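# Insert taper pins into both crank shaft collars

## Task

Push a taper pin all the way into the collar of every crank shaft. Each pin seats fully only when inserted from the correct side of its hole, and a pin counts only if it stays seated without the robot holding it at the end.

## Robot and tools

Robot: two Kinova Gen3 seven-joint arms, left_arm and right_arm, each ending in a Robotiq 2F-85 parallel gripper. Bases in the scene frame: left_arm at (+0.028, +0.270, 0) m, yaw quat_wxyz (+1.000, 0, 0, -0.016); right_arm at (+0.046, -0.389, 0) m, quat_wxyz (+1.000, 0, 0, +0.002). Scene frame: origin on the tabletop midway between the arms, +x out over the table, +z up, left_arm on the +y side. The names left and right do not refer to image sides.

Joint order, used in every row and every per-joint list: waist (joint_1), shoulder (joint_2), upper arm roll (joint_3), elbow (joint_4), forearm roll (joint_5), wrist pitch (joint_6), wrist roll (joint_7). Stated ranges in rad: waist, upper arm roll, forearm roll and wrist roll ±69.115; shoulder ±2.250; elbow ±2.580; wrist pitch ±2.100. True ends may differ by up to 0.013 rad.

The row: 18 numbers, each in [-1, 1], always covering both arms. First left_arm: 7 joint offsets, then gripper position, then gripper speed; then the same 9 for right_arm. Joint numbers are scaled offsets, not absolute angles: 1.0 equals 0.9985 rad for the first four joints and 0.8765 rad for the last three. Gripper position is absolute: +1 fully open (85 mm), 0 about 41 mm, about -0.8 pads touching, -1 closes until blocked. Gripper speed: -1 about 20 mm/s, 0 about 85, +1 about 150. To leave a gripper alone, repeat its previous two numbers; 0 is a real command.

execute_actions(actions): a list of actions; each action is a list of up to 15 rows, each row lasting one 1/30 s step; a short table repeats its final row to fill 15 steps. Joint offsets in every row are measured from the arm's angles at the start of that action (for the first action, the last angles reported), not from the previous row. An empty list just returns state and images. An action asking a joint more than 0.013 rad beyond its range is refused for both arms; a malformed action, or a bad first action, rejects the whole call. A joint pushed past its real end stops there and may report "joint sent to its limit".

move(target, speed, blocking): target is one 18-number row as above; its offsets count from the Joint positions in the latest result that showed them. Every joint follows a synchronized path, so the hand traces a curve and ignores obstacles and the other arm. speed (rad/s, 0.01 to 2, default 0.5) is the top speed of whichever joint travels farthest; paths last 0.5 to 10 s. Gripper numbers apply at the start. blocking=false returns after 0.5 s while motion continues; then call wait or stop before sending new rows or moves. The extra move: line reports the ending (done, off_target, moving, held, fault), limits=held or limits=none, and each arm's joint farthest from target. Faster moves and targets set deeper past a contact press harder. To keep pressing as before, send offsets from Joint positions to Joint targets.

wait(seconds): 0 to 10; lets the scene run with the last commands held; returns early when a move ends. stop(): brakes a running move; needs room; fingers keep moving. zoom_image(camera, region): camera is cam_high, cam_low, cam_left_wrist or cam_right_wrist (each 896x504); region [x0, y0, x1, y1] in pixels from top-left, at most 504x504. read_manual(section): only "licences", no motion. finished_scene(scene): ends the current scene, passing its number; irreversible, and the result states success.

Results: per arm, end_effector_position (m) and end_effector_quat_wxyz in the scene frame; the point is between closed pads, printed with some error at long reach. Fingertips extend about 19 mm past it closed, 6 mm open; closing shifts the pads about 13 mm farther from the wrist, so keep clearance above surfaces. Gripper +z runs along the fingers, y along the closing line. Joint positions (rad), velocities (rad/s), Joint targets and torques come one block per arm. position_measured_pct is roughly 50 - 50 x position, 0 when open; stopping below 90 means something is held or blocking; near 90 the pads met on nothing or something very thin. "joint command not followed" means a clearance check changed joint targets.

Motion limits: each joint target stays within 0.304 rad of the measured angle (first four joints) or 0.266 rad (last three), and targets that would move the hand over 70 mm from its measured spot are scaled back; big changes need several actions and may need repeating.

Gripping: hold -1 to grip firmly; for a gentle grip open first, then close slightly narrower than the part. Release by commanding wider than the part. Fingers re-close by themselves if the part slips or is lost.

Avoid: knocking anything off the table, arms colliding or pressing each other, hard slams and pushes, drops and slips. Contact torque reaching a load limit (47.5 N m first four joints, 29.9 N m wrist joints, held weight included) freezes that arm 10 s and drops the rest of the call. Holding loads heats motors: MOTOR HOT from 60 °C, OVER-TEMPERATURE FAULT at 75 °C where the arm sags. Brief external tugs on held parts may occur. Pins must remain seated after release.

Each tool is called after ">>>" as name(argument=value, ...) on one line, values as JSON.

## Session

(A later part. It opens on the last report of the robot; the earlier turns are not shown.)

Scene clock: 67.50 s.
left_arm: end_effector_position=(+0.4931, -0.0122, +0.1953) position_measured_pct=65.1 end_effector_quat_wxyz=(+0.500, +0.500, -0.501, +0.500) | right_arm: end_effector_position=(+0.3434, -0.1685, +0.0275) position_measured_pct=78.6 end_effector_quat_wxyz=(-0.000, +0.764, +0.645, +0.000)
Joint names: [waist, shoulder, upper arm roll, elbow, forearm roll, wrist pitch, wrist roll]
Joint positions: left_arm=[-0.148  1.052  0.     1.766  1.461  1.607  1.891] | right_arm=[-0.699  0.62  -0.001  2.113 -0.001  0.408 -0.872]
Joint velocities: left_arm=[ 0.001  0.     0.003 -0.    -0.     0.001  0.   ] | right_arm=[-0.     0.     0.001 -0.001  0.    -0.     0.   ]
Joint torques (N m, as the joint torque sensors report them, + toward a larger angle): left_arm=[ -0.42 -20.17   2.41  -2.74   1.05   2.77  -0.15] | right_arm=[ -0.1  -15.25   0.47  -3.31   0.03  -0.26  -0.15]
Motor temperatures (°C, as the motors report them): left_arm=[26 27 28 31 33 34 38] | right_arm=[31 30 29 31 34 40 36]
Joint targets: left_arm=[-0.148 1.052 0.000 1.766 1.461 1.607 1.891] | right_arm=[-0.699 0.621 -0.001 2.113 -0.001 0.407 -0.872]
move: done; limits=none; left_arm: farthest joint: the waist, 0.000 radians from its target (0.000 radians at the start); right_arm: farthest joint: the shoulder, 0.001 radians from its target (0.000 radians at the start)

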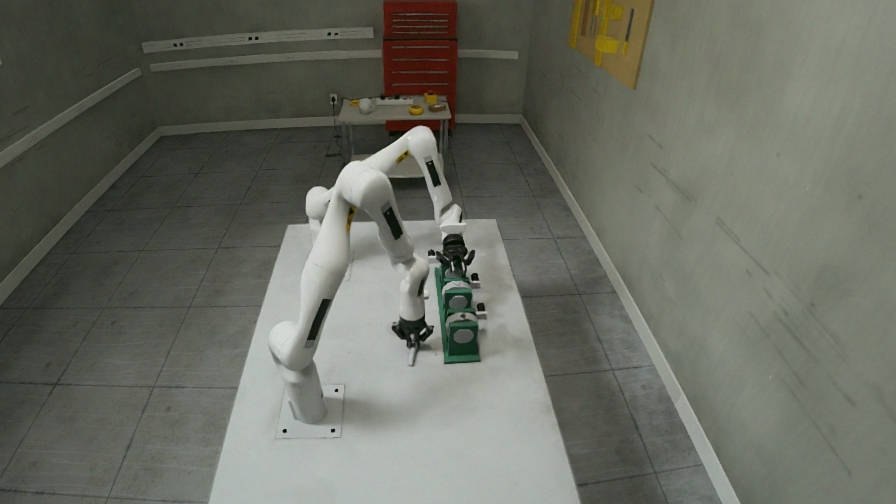

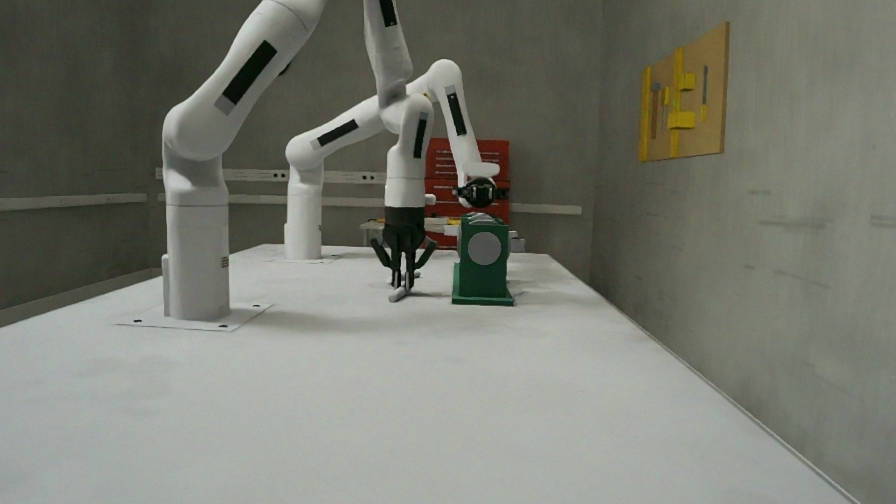

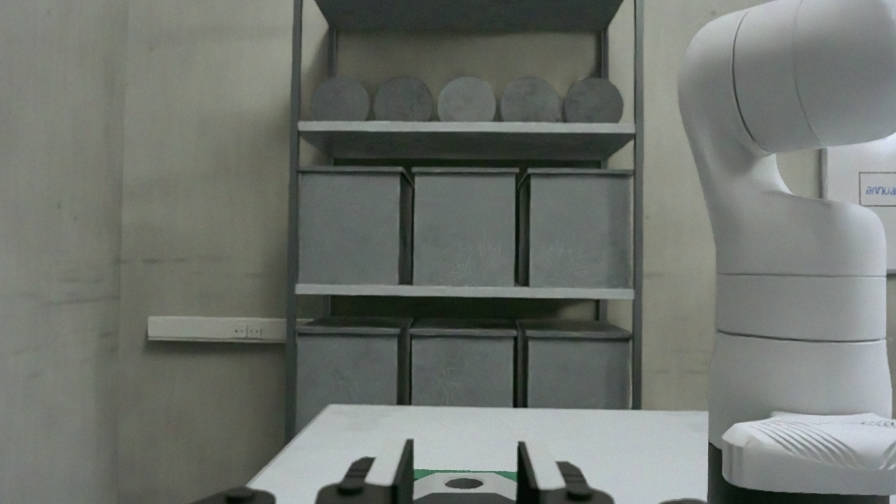

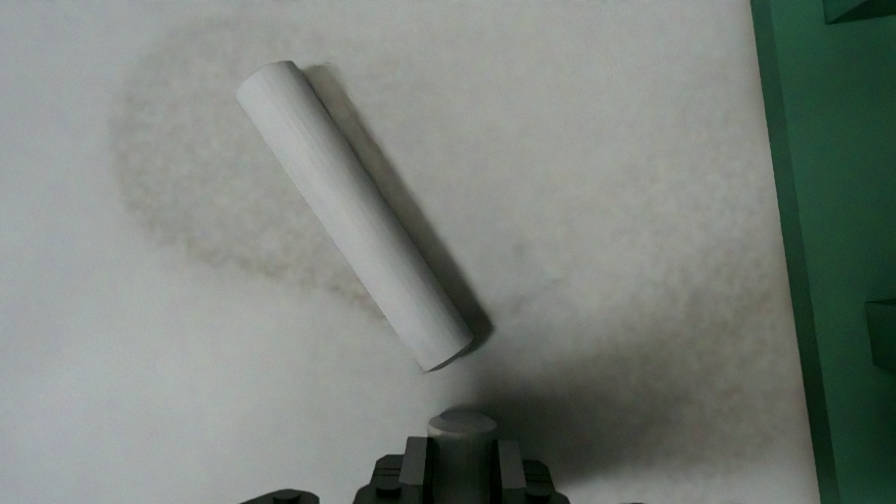

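>>> move(target=[0,0,0,0,0,0,0,-0.3,0,0.1,-0.28,0,-0.11,0,0.45,0.43,-1,0], speed=0.7)

>>> move(target=[0,0,0,0,0,0,0,-0.3,0,0.5,0.11,0,-0.15,-0.8,0.51,1,-1,0], speed=1.0)

Scene clock: 70.03 s.
left_arm: end_effector_position=(+0.4931, -0.0122, +0.1953) position_measured_pct=65.1 end_effector_quat_wxyz=(+0.500, +0.500, -0.501, +0.500) | right_arm: end_effector_position=(+0.3593, -0.2023, +0.1506) position_measured_pct=78.6 end_effector_quat_wxyz=(-0.001, +0.668, +0.744, -0.002)
Joint names: [waist, shoulder, upper arm roll, elbow, forearm roll, wrist pitch, wrist roll]
Joint positions: left_arm=[-0.148  1.052  0.     1.766  1.461  1.607  1.891] | right_arm=[-0.6    0.341 -0.001  2.003 -0.001  0.803 -0.495]
Joint velocities: left_arm=[ 0.     0.     0.002 -0.    -0.    -0.001  0.   ] | right_arm=[ 0.001 -0.004 -0.001  0.    -0.    -0.001  0.   ]
Joint torques (N m, as the joint torque sensors report them, + toward a larger angle): left_arm=[ -0.28 -20.93   2.48  -3.02   0.88   2.7   -0.37] | right_arm=[ -0.68 -14.14   0.19  -6.42  -0.06   0.49  -0.07]
Motor temperatures (°C, as the motors report them): left_arm=[26 27 28 31 33 34 38] | right_arm=[31 30 29 31 34 40 36]
Joint targets: left_arm=[-0.148 1.052 0.000 1.766 1.461 1.607 1.891] | right_arm=[-0.599 0.340 -0.001 2.003 -0.001 0.803 -0.495]
move: done; limits=none; left_arm: farthest joint: the waist, 0.000 radians from its target (0.000 radians at the start); right_arm: farthest joint: the waist, 0.000 radians from its target (0.100 radians at the start)

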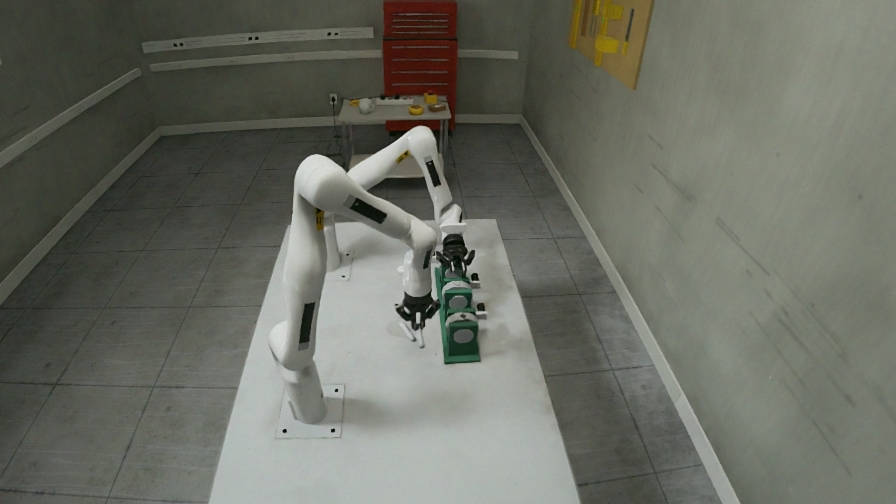

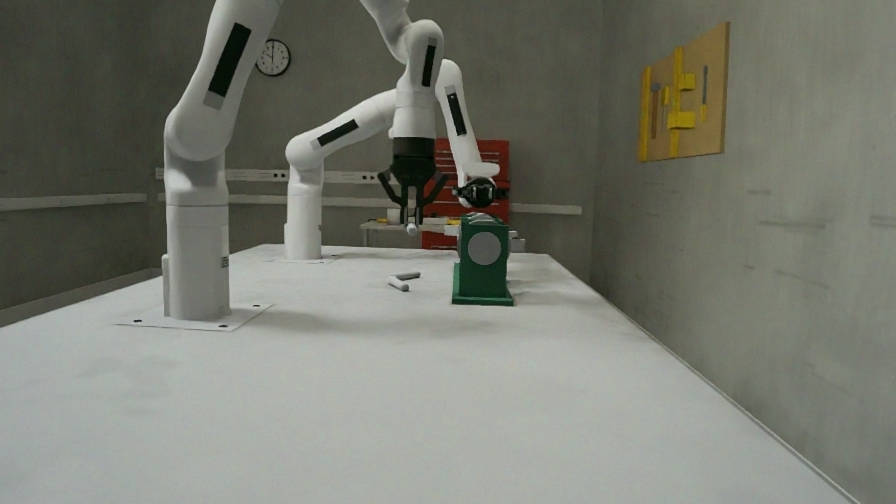

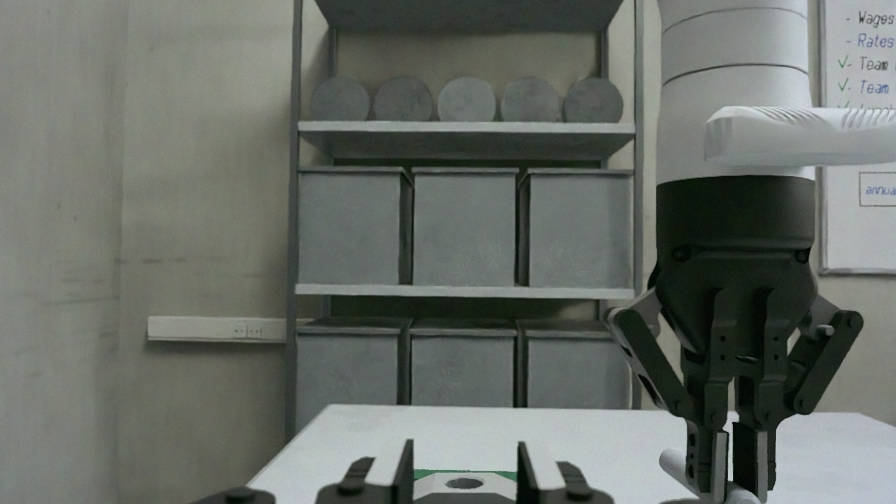

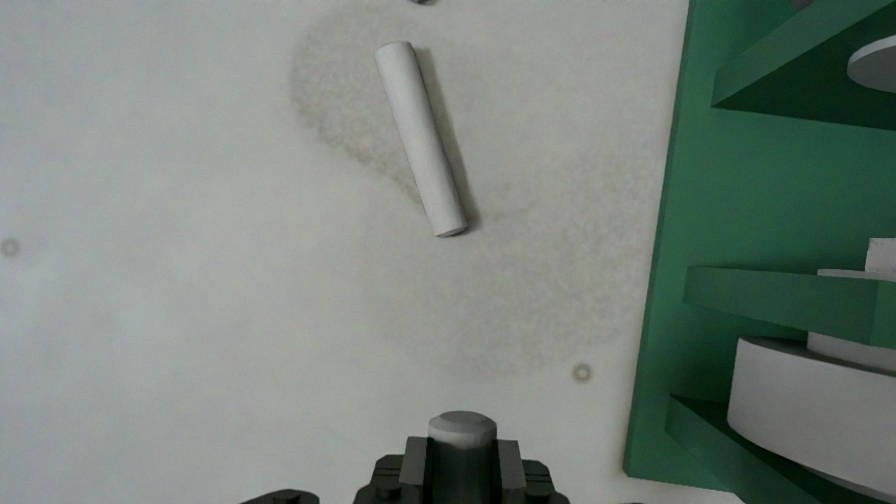

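Scene clock: 71.57 s.
left_arm: end_effector_position=(+0.4931, -0.0122, +0.1953) position_measured_pct=65.1 end_effector_quat_wxyz=(+0.500, +0.500, -0.501, +0.500) | right_arm: end_effector_position=(+0.3652, -0.1882, +0.2199) position_measured_pct=78.6 end_effector_quat_wxyz=(-0.332, +0.623, +0.698, +0.122)
Joint names: [waist, shoulder, upper arm roll, elbow, forearm roll, wrist pitch, wrist roll]
Joint positions: left_arm=[-0.148  1.052  0.     1.766  1.461  1.607  1.891] | right_arm=[-0.101  0.45  -0.001  1.853 -0.702  1.25   0.382]
Joint velocities: left_arm=[ 0.     0.    -0.001 -0.001 -0.     0.     0.   ] | right_arm=[ 0.003 -0.001 -0.001  0.001  0.    -0.     0.   ]
Joint torques (N m, as the joint torque sensors report them, + toward a larger angle): left_arm=[ -0.09 -20.63   2.16  -3.13   1.04   2.68  -0.21] | right_arm=[ -0.28 -15.66  -0.43  -6.21  -1.5    1.41   0.14]
Motor temperatures (°C, as the motors report them): left_arm=[26 27 28 31 33 34 38] | right_arm=[31 30 29 31 34 40 36]
Joint targets: left_arm=[-0.148 1.052 0.000 1.766 1.461 1.607 1.891] | right_arm=[-0.100 0.450 -0.001 1.853 -0.702 1.250 0.382]
move: done; limits=none; left_arm: farthest joint: the waist, 0.000 radians from its target (0.000 radians at the start); right_arm: farthest joint: the shoulder, 0.001 radians from its target (0.110 radians at the start)

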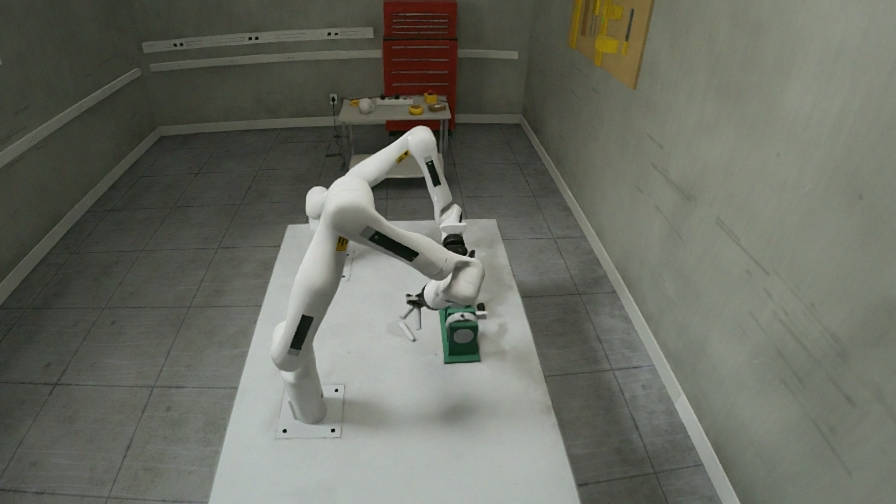

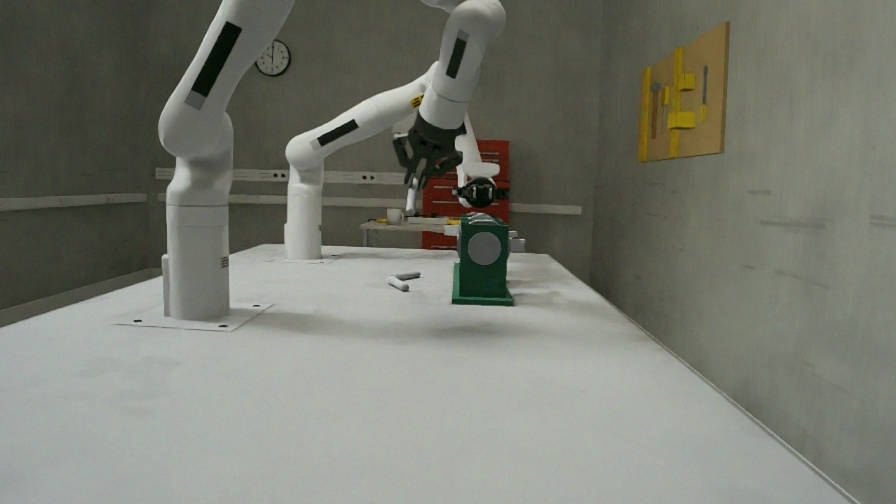

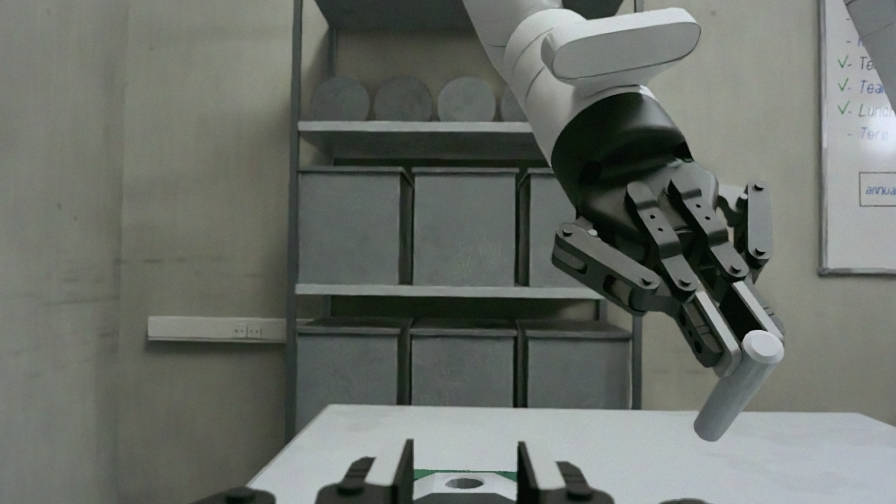

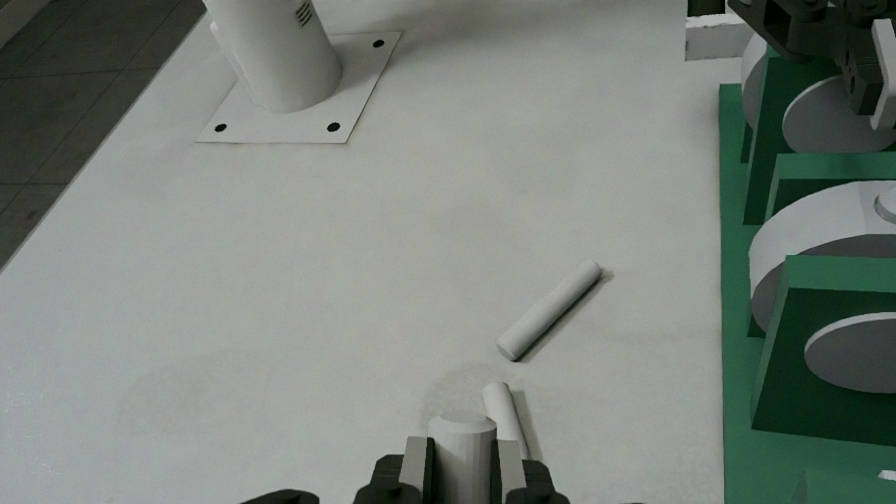

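>>> move(target=[0,-0.3,0,0,-0.15,-0.51,0.3,-0.3,0,0.3065,0.5097,0,-0.0544,-0.7782,0.4514,0.9262,-1,0], speed=0.8)

Scene clock: 73.63 s.
left_arm: end_effector_position=(+0.5478, +0.0263, +0.1961) position_measured_pct=65.1 end_effector_quat_wxyz=(+0.314, +0.624, -0.580, +0.419) | right_arm: end_effector_position=(+0.4934, -0.1940, +0.2349) position_measured_pct=78.6 end_effector_quat_wxyz=(+0.500, -0.500, -0.500, -0.500)
Joint names: [waist, shoulder, upper arm roll, elbow, forearm roll, wrist pitch, wrist roll]
Joint positions: left_arm=[-0.148  0.753  0.     1.766  1.33   1.16   2.154] | right_arm=[ 0.205  0.959 -0.001  1.799 -1.384  1.645  1.194]
Joint velocities: left_arm=[ 0.001 -0.001 -0.    -0.    -0.    -0.     0.   ] | right_arm=[ 0.001  0.001 -0.    -0.001 -0.    -0.    -0.   ]
Joint torques (N m, as the joint torque sensors report them, + toward a larger angle): left_arm=[  0.08 -18.88   2.34  -5.29   1.65   1.81  -0.16] | right_arm=[ -0.36 -21.1   -2.15  -2.58  -1.11   3.59  -0.15]
Motor temperatures (°C, as the motors report them): left_arm=[26 27 28 31 33 34 38] | right_arm=[31 30 29 31 34 40 36]
Joint targets: left_arm=[-0.148 0.753 0.000 1.766 1.330 1.160 2.154] | right_arm=[0.205 0.959 -0.001 1.799 -1.384 1.645 1.194]
move: done; limits=none; left_arm: farthest joint: the waist, 0.000 radians from its target (0.000 radians at the start); right_arm: farthest joint: the waist, 0.000 radians from its target (0.305 radians at the start)

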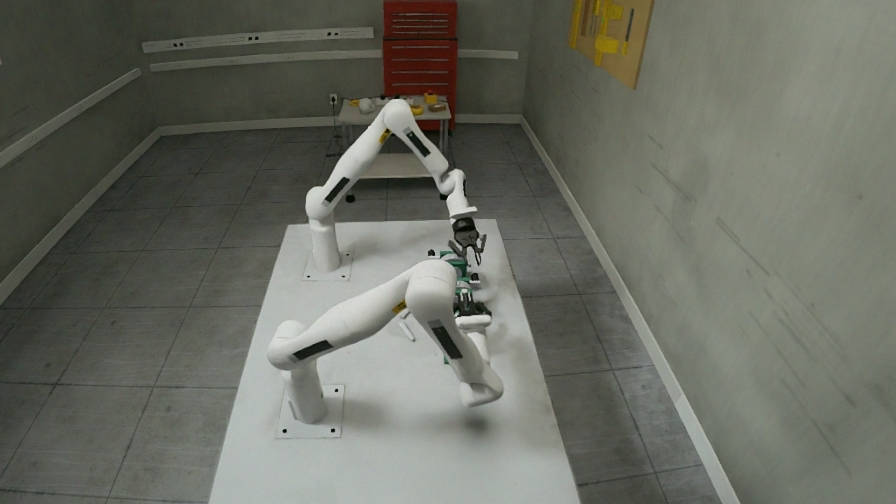

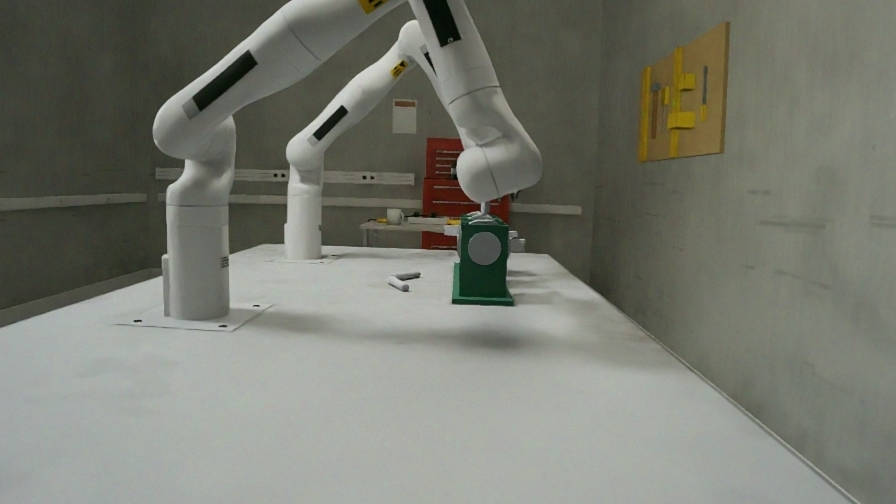

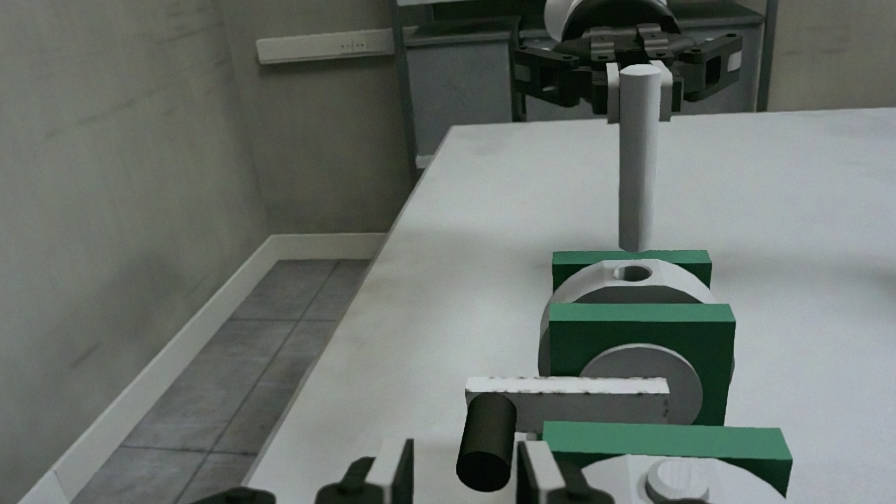

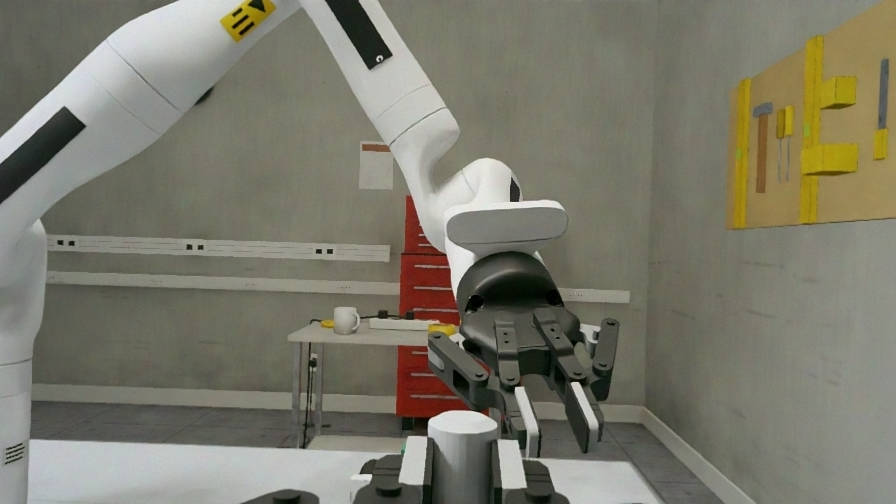

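>>> zoom_image(camera="cam_low", region=[450,185,530,245])

>>> zoom_image(camera="cam_left_wrist", region=[540,190,800,504])

Region (450, 185, 530, 245) of cam_low's 896x504 image, scaled by 6.300, with more detail than that image has; it fills the top 378 rows of this view, and the rest is white.

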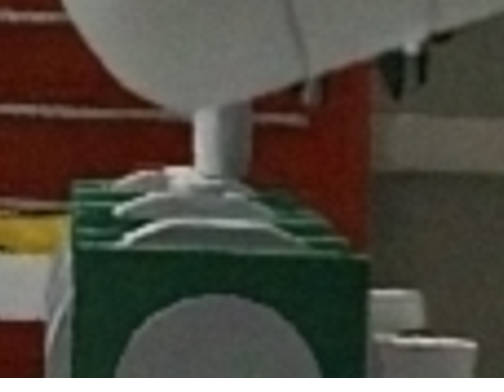

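Region (540, 190, 800, 504) of cam_left_wrist's 896x504 image, scaled by 1.605; it fills the left 417 columns of this view, and the rest is white.

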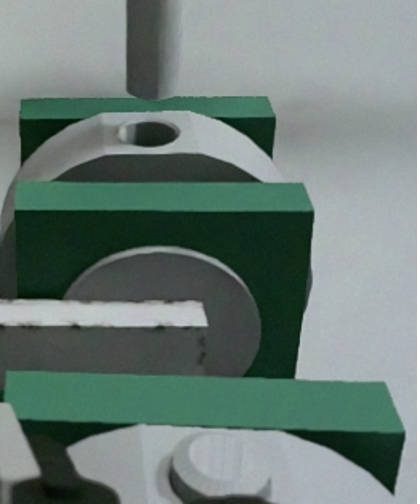

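>>> move(target=[0,0,0,0,0,0,0,-0.3,0,0,0.0225,0,-0.0052,0.0015,-0.0037,0.0194,-1,0], speed=0.1)

>>> zoom_image(camera="cam_low", region=[450,185,530,245])

>>> zoom_image(camera="cam_left_wrist", region=[570,210,700,310])

Scene clock: 75.13 s.
left_arm: end_effector_position=(+0.5478, +0.0263, +0.1961) position_measured_pct=65.1 end_effector_quat_wxyz=(+0.314, +0.624, -0.580, +0.419) | right_arm: end_effector_position=(+0.4937, -0.1940, +0.2252) position_measured_pct=78.6 end_effector_quat_wxyz=(+0.500, -0.500, -0.500, -0.500)
Joint names: [waist, shoulder, upper arm roll, elbow, forearm roll, wrist pitch, wrist roll]
Joint positions: left_arm=[-0.148  0.753  0.     1.766  1.33   1.16   2.154] | right_arm=[ 0.205  0.981 -0.001  1.794 -1.383  1.642  1.211]
Joint velocities: left_arm=[-0.    -0.    -0.001 -0.001 -0.    -0.    -0.   ] | right_arm=[-0.     0.003 -0.    -0.001  0.     0.001  0.   ]
Joint torques (N m, as the joint torque sensors report them, + toward a larger angle): left_arm=[  0.04 -19.96   2.04  -5.95   1.45   2.09  -0.23] | right_arm=[ -0.17 -20.39  -1.8   -2.37  -1.15   3.23  -0.11]
Motor temperatures (°C, as the motors report them): left_arm=[26 27 28 31 33 34 38] | right_arm=[31 30 29 31 34 40 36]
Joint targets: left_arm=[-0.148 0.753 0.000 1.766 1.330 1.160 2.154] | right_arm=[0.205 0.981 -0.001 1.794 -1.383 1.642 1.211]
move: done; limits=none; left_arm: farthest joint: the waist, 0.000 radians from its target (0.000 radians at the start); right_arm: farthest joint: the waist, 0.000 radians from its target (0.000 radians at the start)

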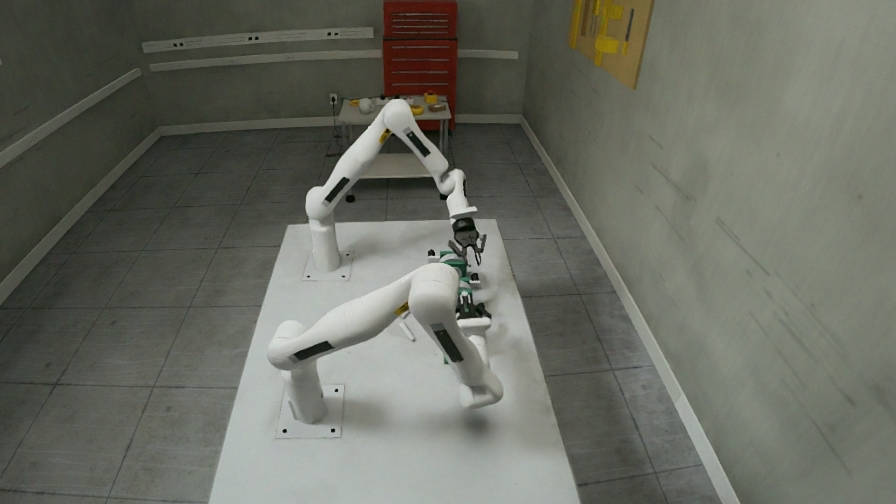

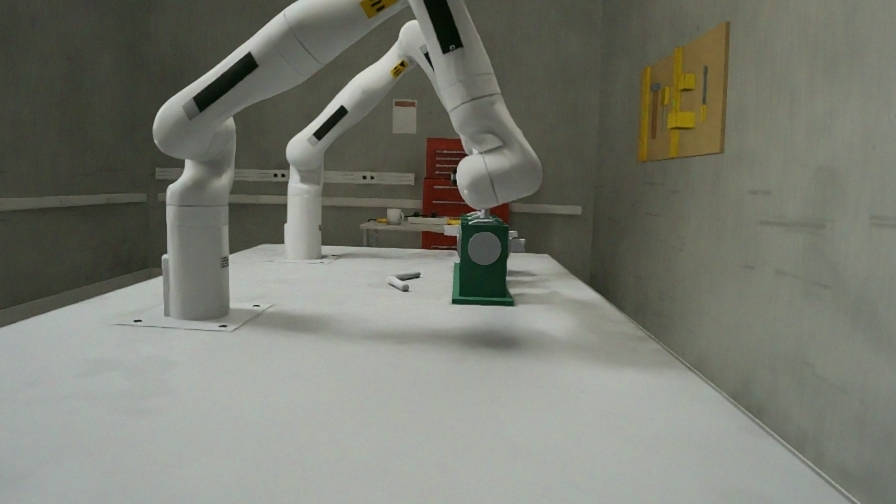

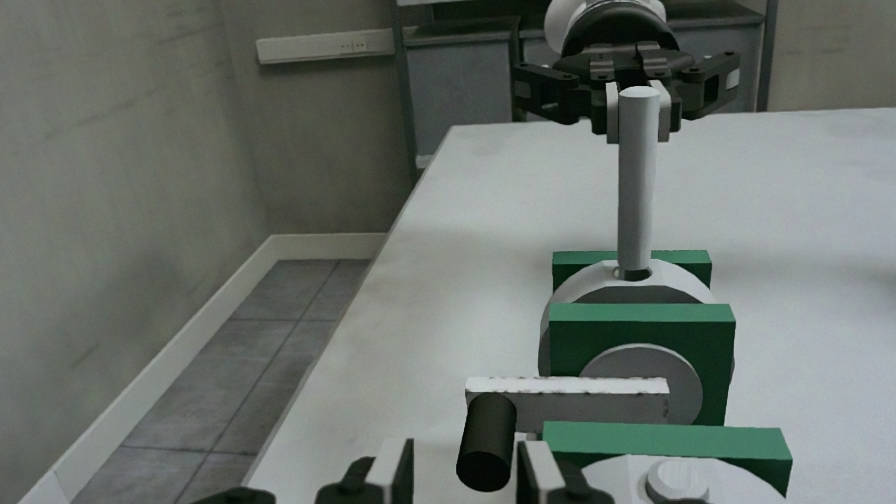

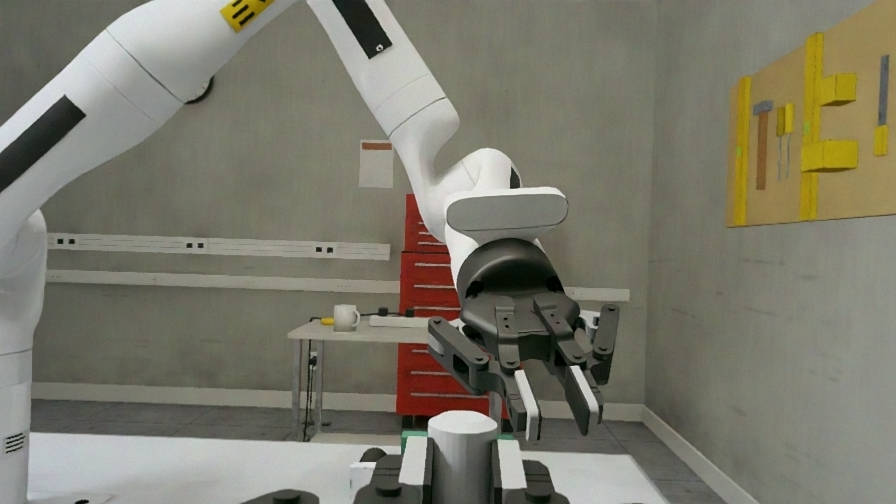

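Region (450, 185, 530, 245) of cam_low's 896x504 image, scaled by 6.300, with more detail than that image has; it fills the top 378 rows of this view, and the rest is white.

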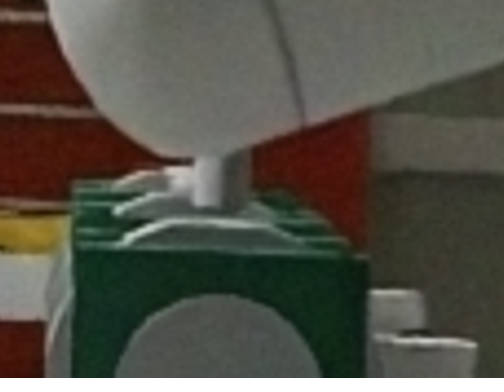

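Region (570, 210, 700, 310) of cam_left_wrist's 896x504 image, scaled by 3.877; it fills the top 388 rows of this view, and the rest is white.

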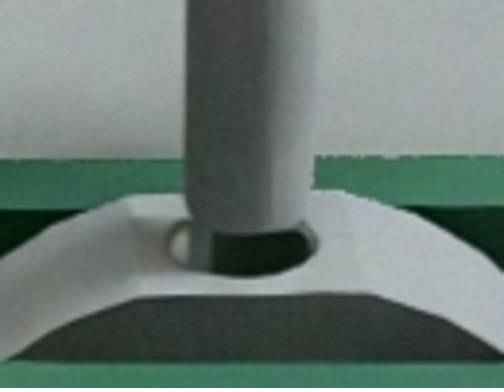

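>>> move(target=[0,0,0,0,0,0,0,-0.3,0,0,0.0225,0,-0.009,0.0012,-0.003,0.015,-1,0], speed=0.04)

Scene clock: 76.37 s.
left_arm: end_effector_position=(+0.5478, +0.0263, +0.1961) position_measured_pct=65.1 end_effector_quat_wxyz=(+0.314, +0.624, -0.580, +0.419) | right_arm: end_effector_position=(+0.4947, -0.1942, +0.2158) position_measured_pct=78.6 end_effector_quat_wxyz=(+0.500, -0.500, -0.500, -0.500)
Joint names: [waist, shoulder, upper arm roll, elbow, forearm roll, wrist pitch, wrist roll]
Joint positions: left_arm=[-0.148  0.753  0.     1.766  1.33   1.16   2.154] | right_arm=[ 0.205  1.004 -0.001  1.785 -1.382  1.639  1.224]
Joint velocities: left_arm=[-0.    -0.     0.002 -0.     0.     0.002  0.   ] | right_arm=[-0.     0.001  0.001 -0.001 -0.     0.001  0.   ]
Joint torques (N m, as the joint torque sensors report them, + toward a larger angle): left_arm=[ -0.1  -19.89   2.18  -5.91   1.42   2.01  -0.16] | right_arm=[ -0.24 -21.4   -1.87  -2.47  -1.21   3.28  -0.02]
Motor temperatures (°C, as the motors report them): left_arm=[26 27 28 31 33 34 38] | right_arm=[31 30 29 31 34 40 36]
Joint targets: left_arm=[-0.148 0.753 0.000 1.766 1.330 1.160 2.154] | right_arm=[0.205 1.004 -0.001 1.785 -1.382 1.639 1.224]
move: done; limits=none; left_arm: farthest joint: the waist, 0.000 radians from its target (0.000 radians at the start); right_arm: farthest joint: the waist, 0.000 radians from its target (0.000 radians at the start)

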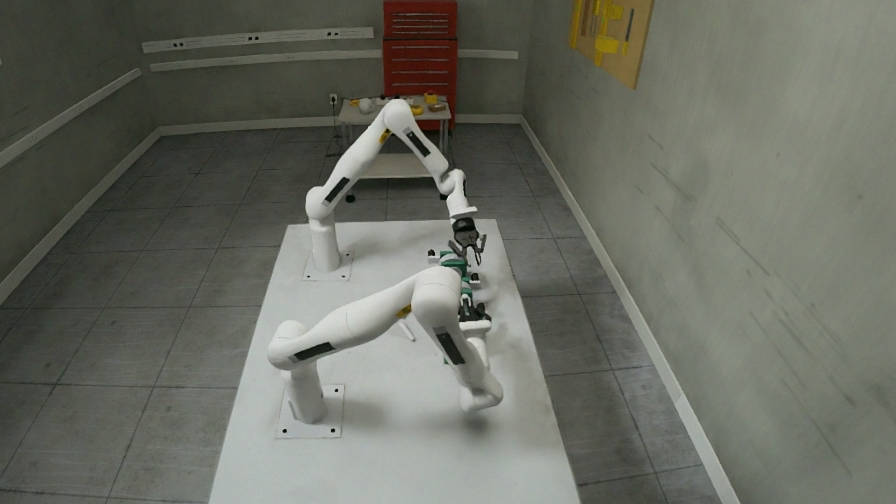

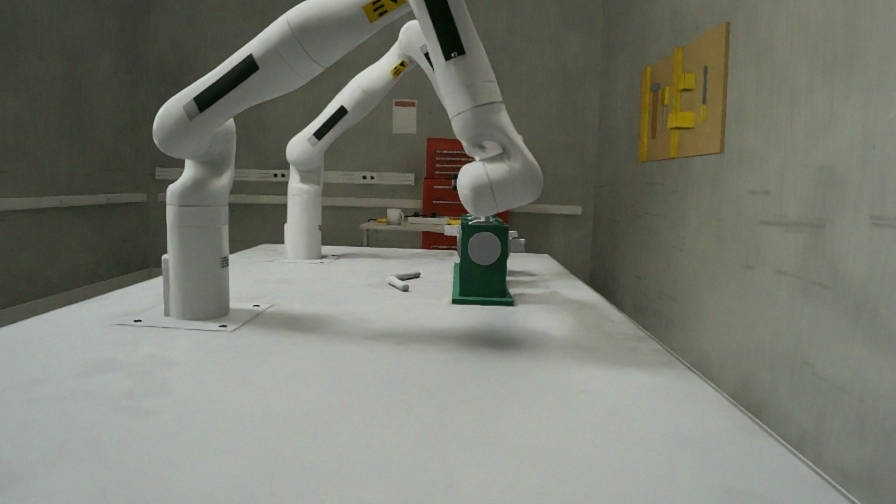

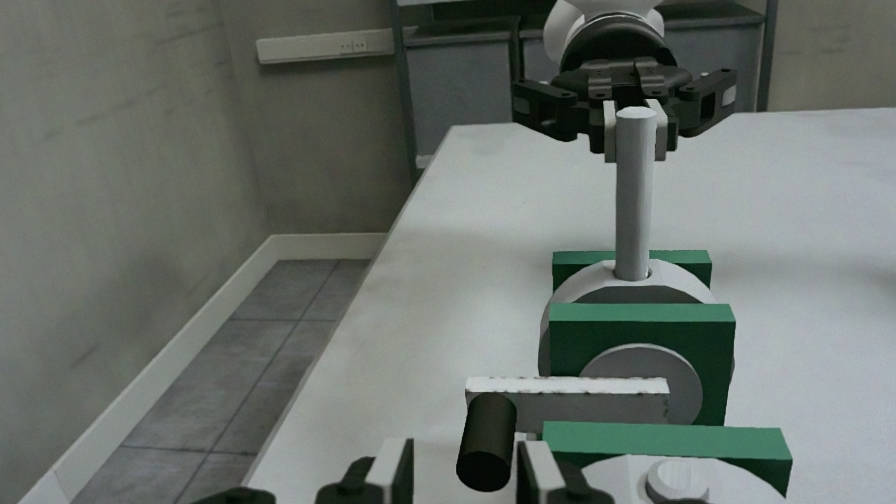

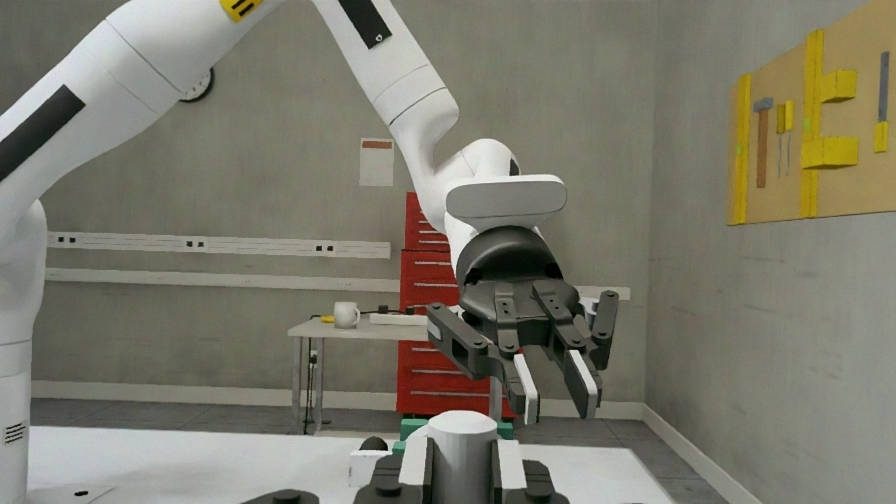

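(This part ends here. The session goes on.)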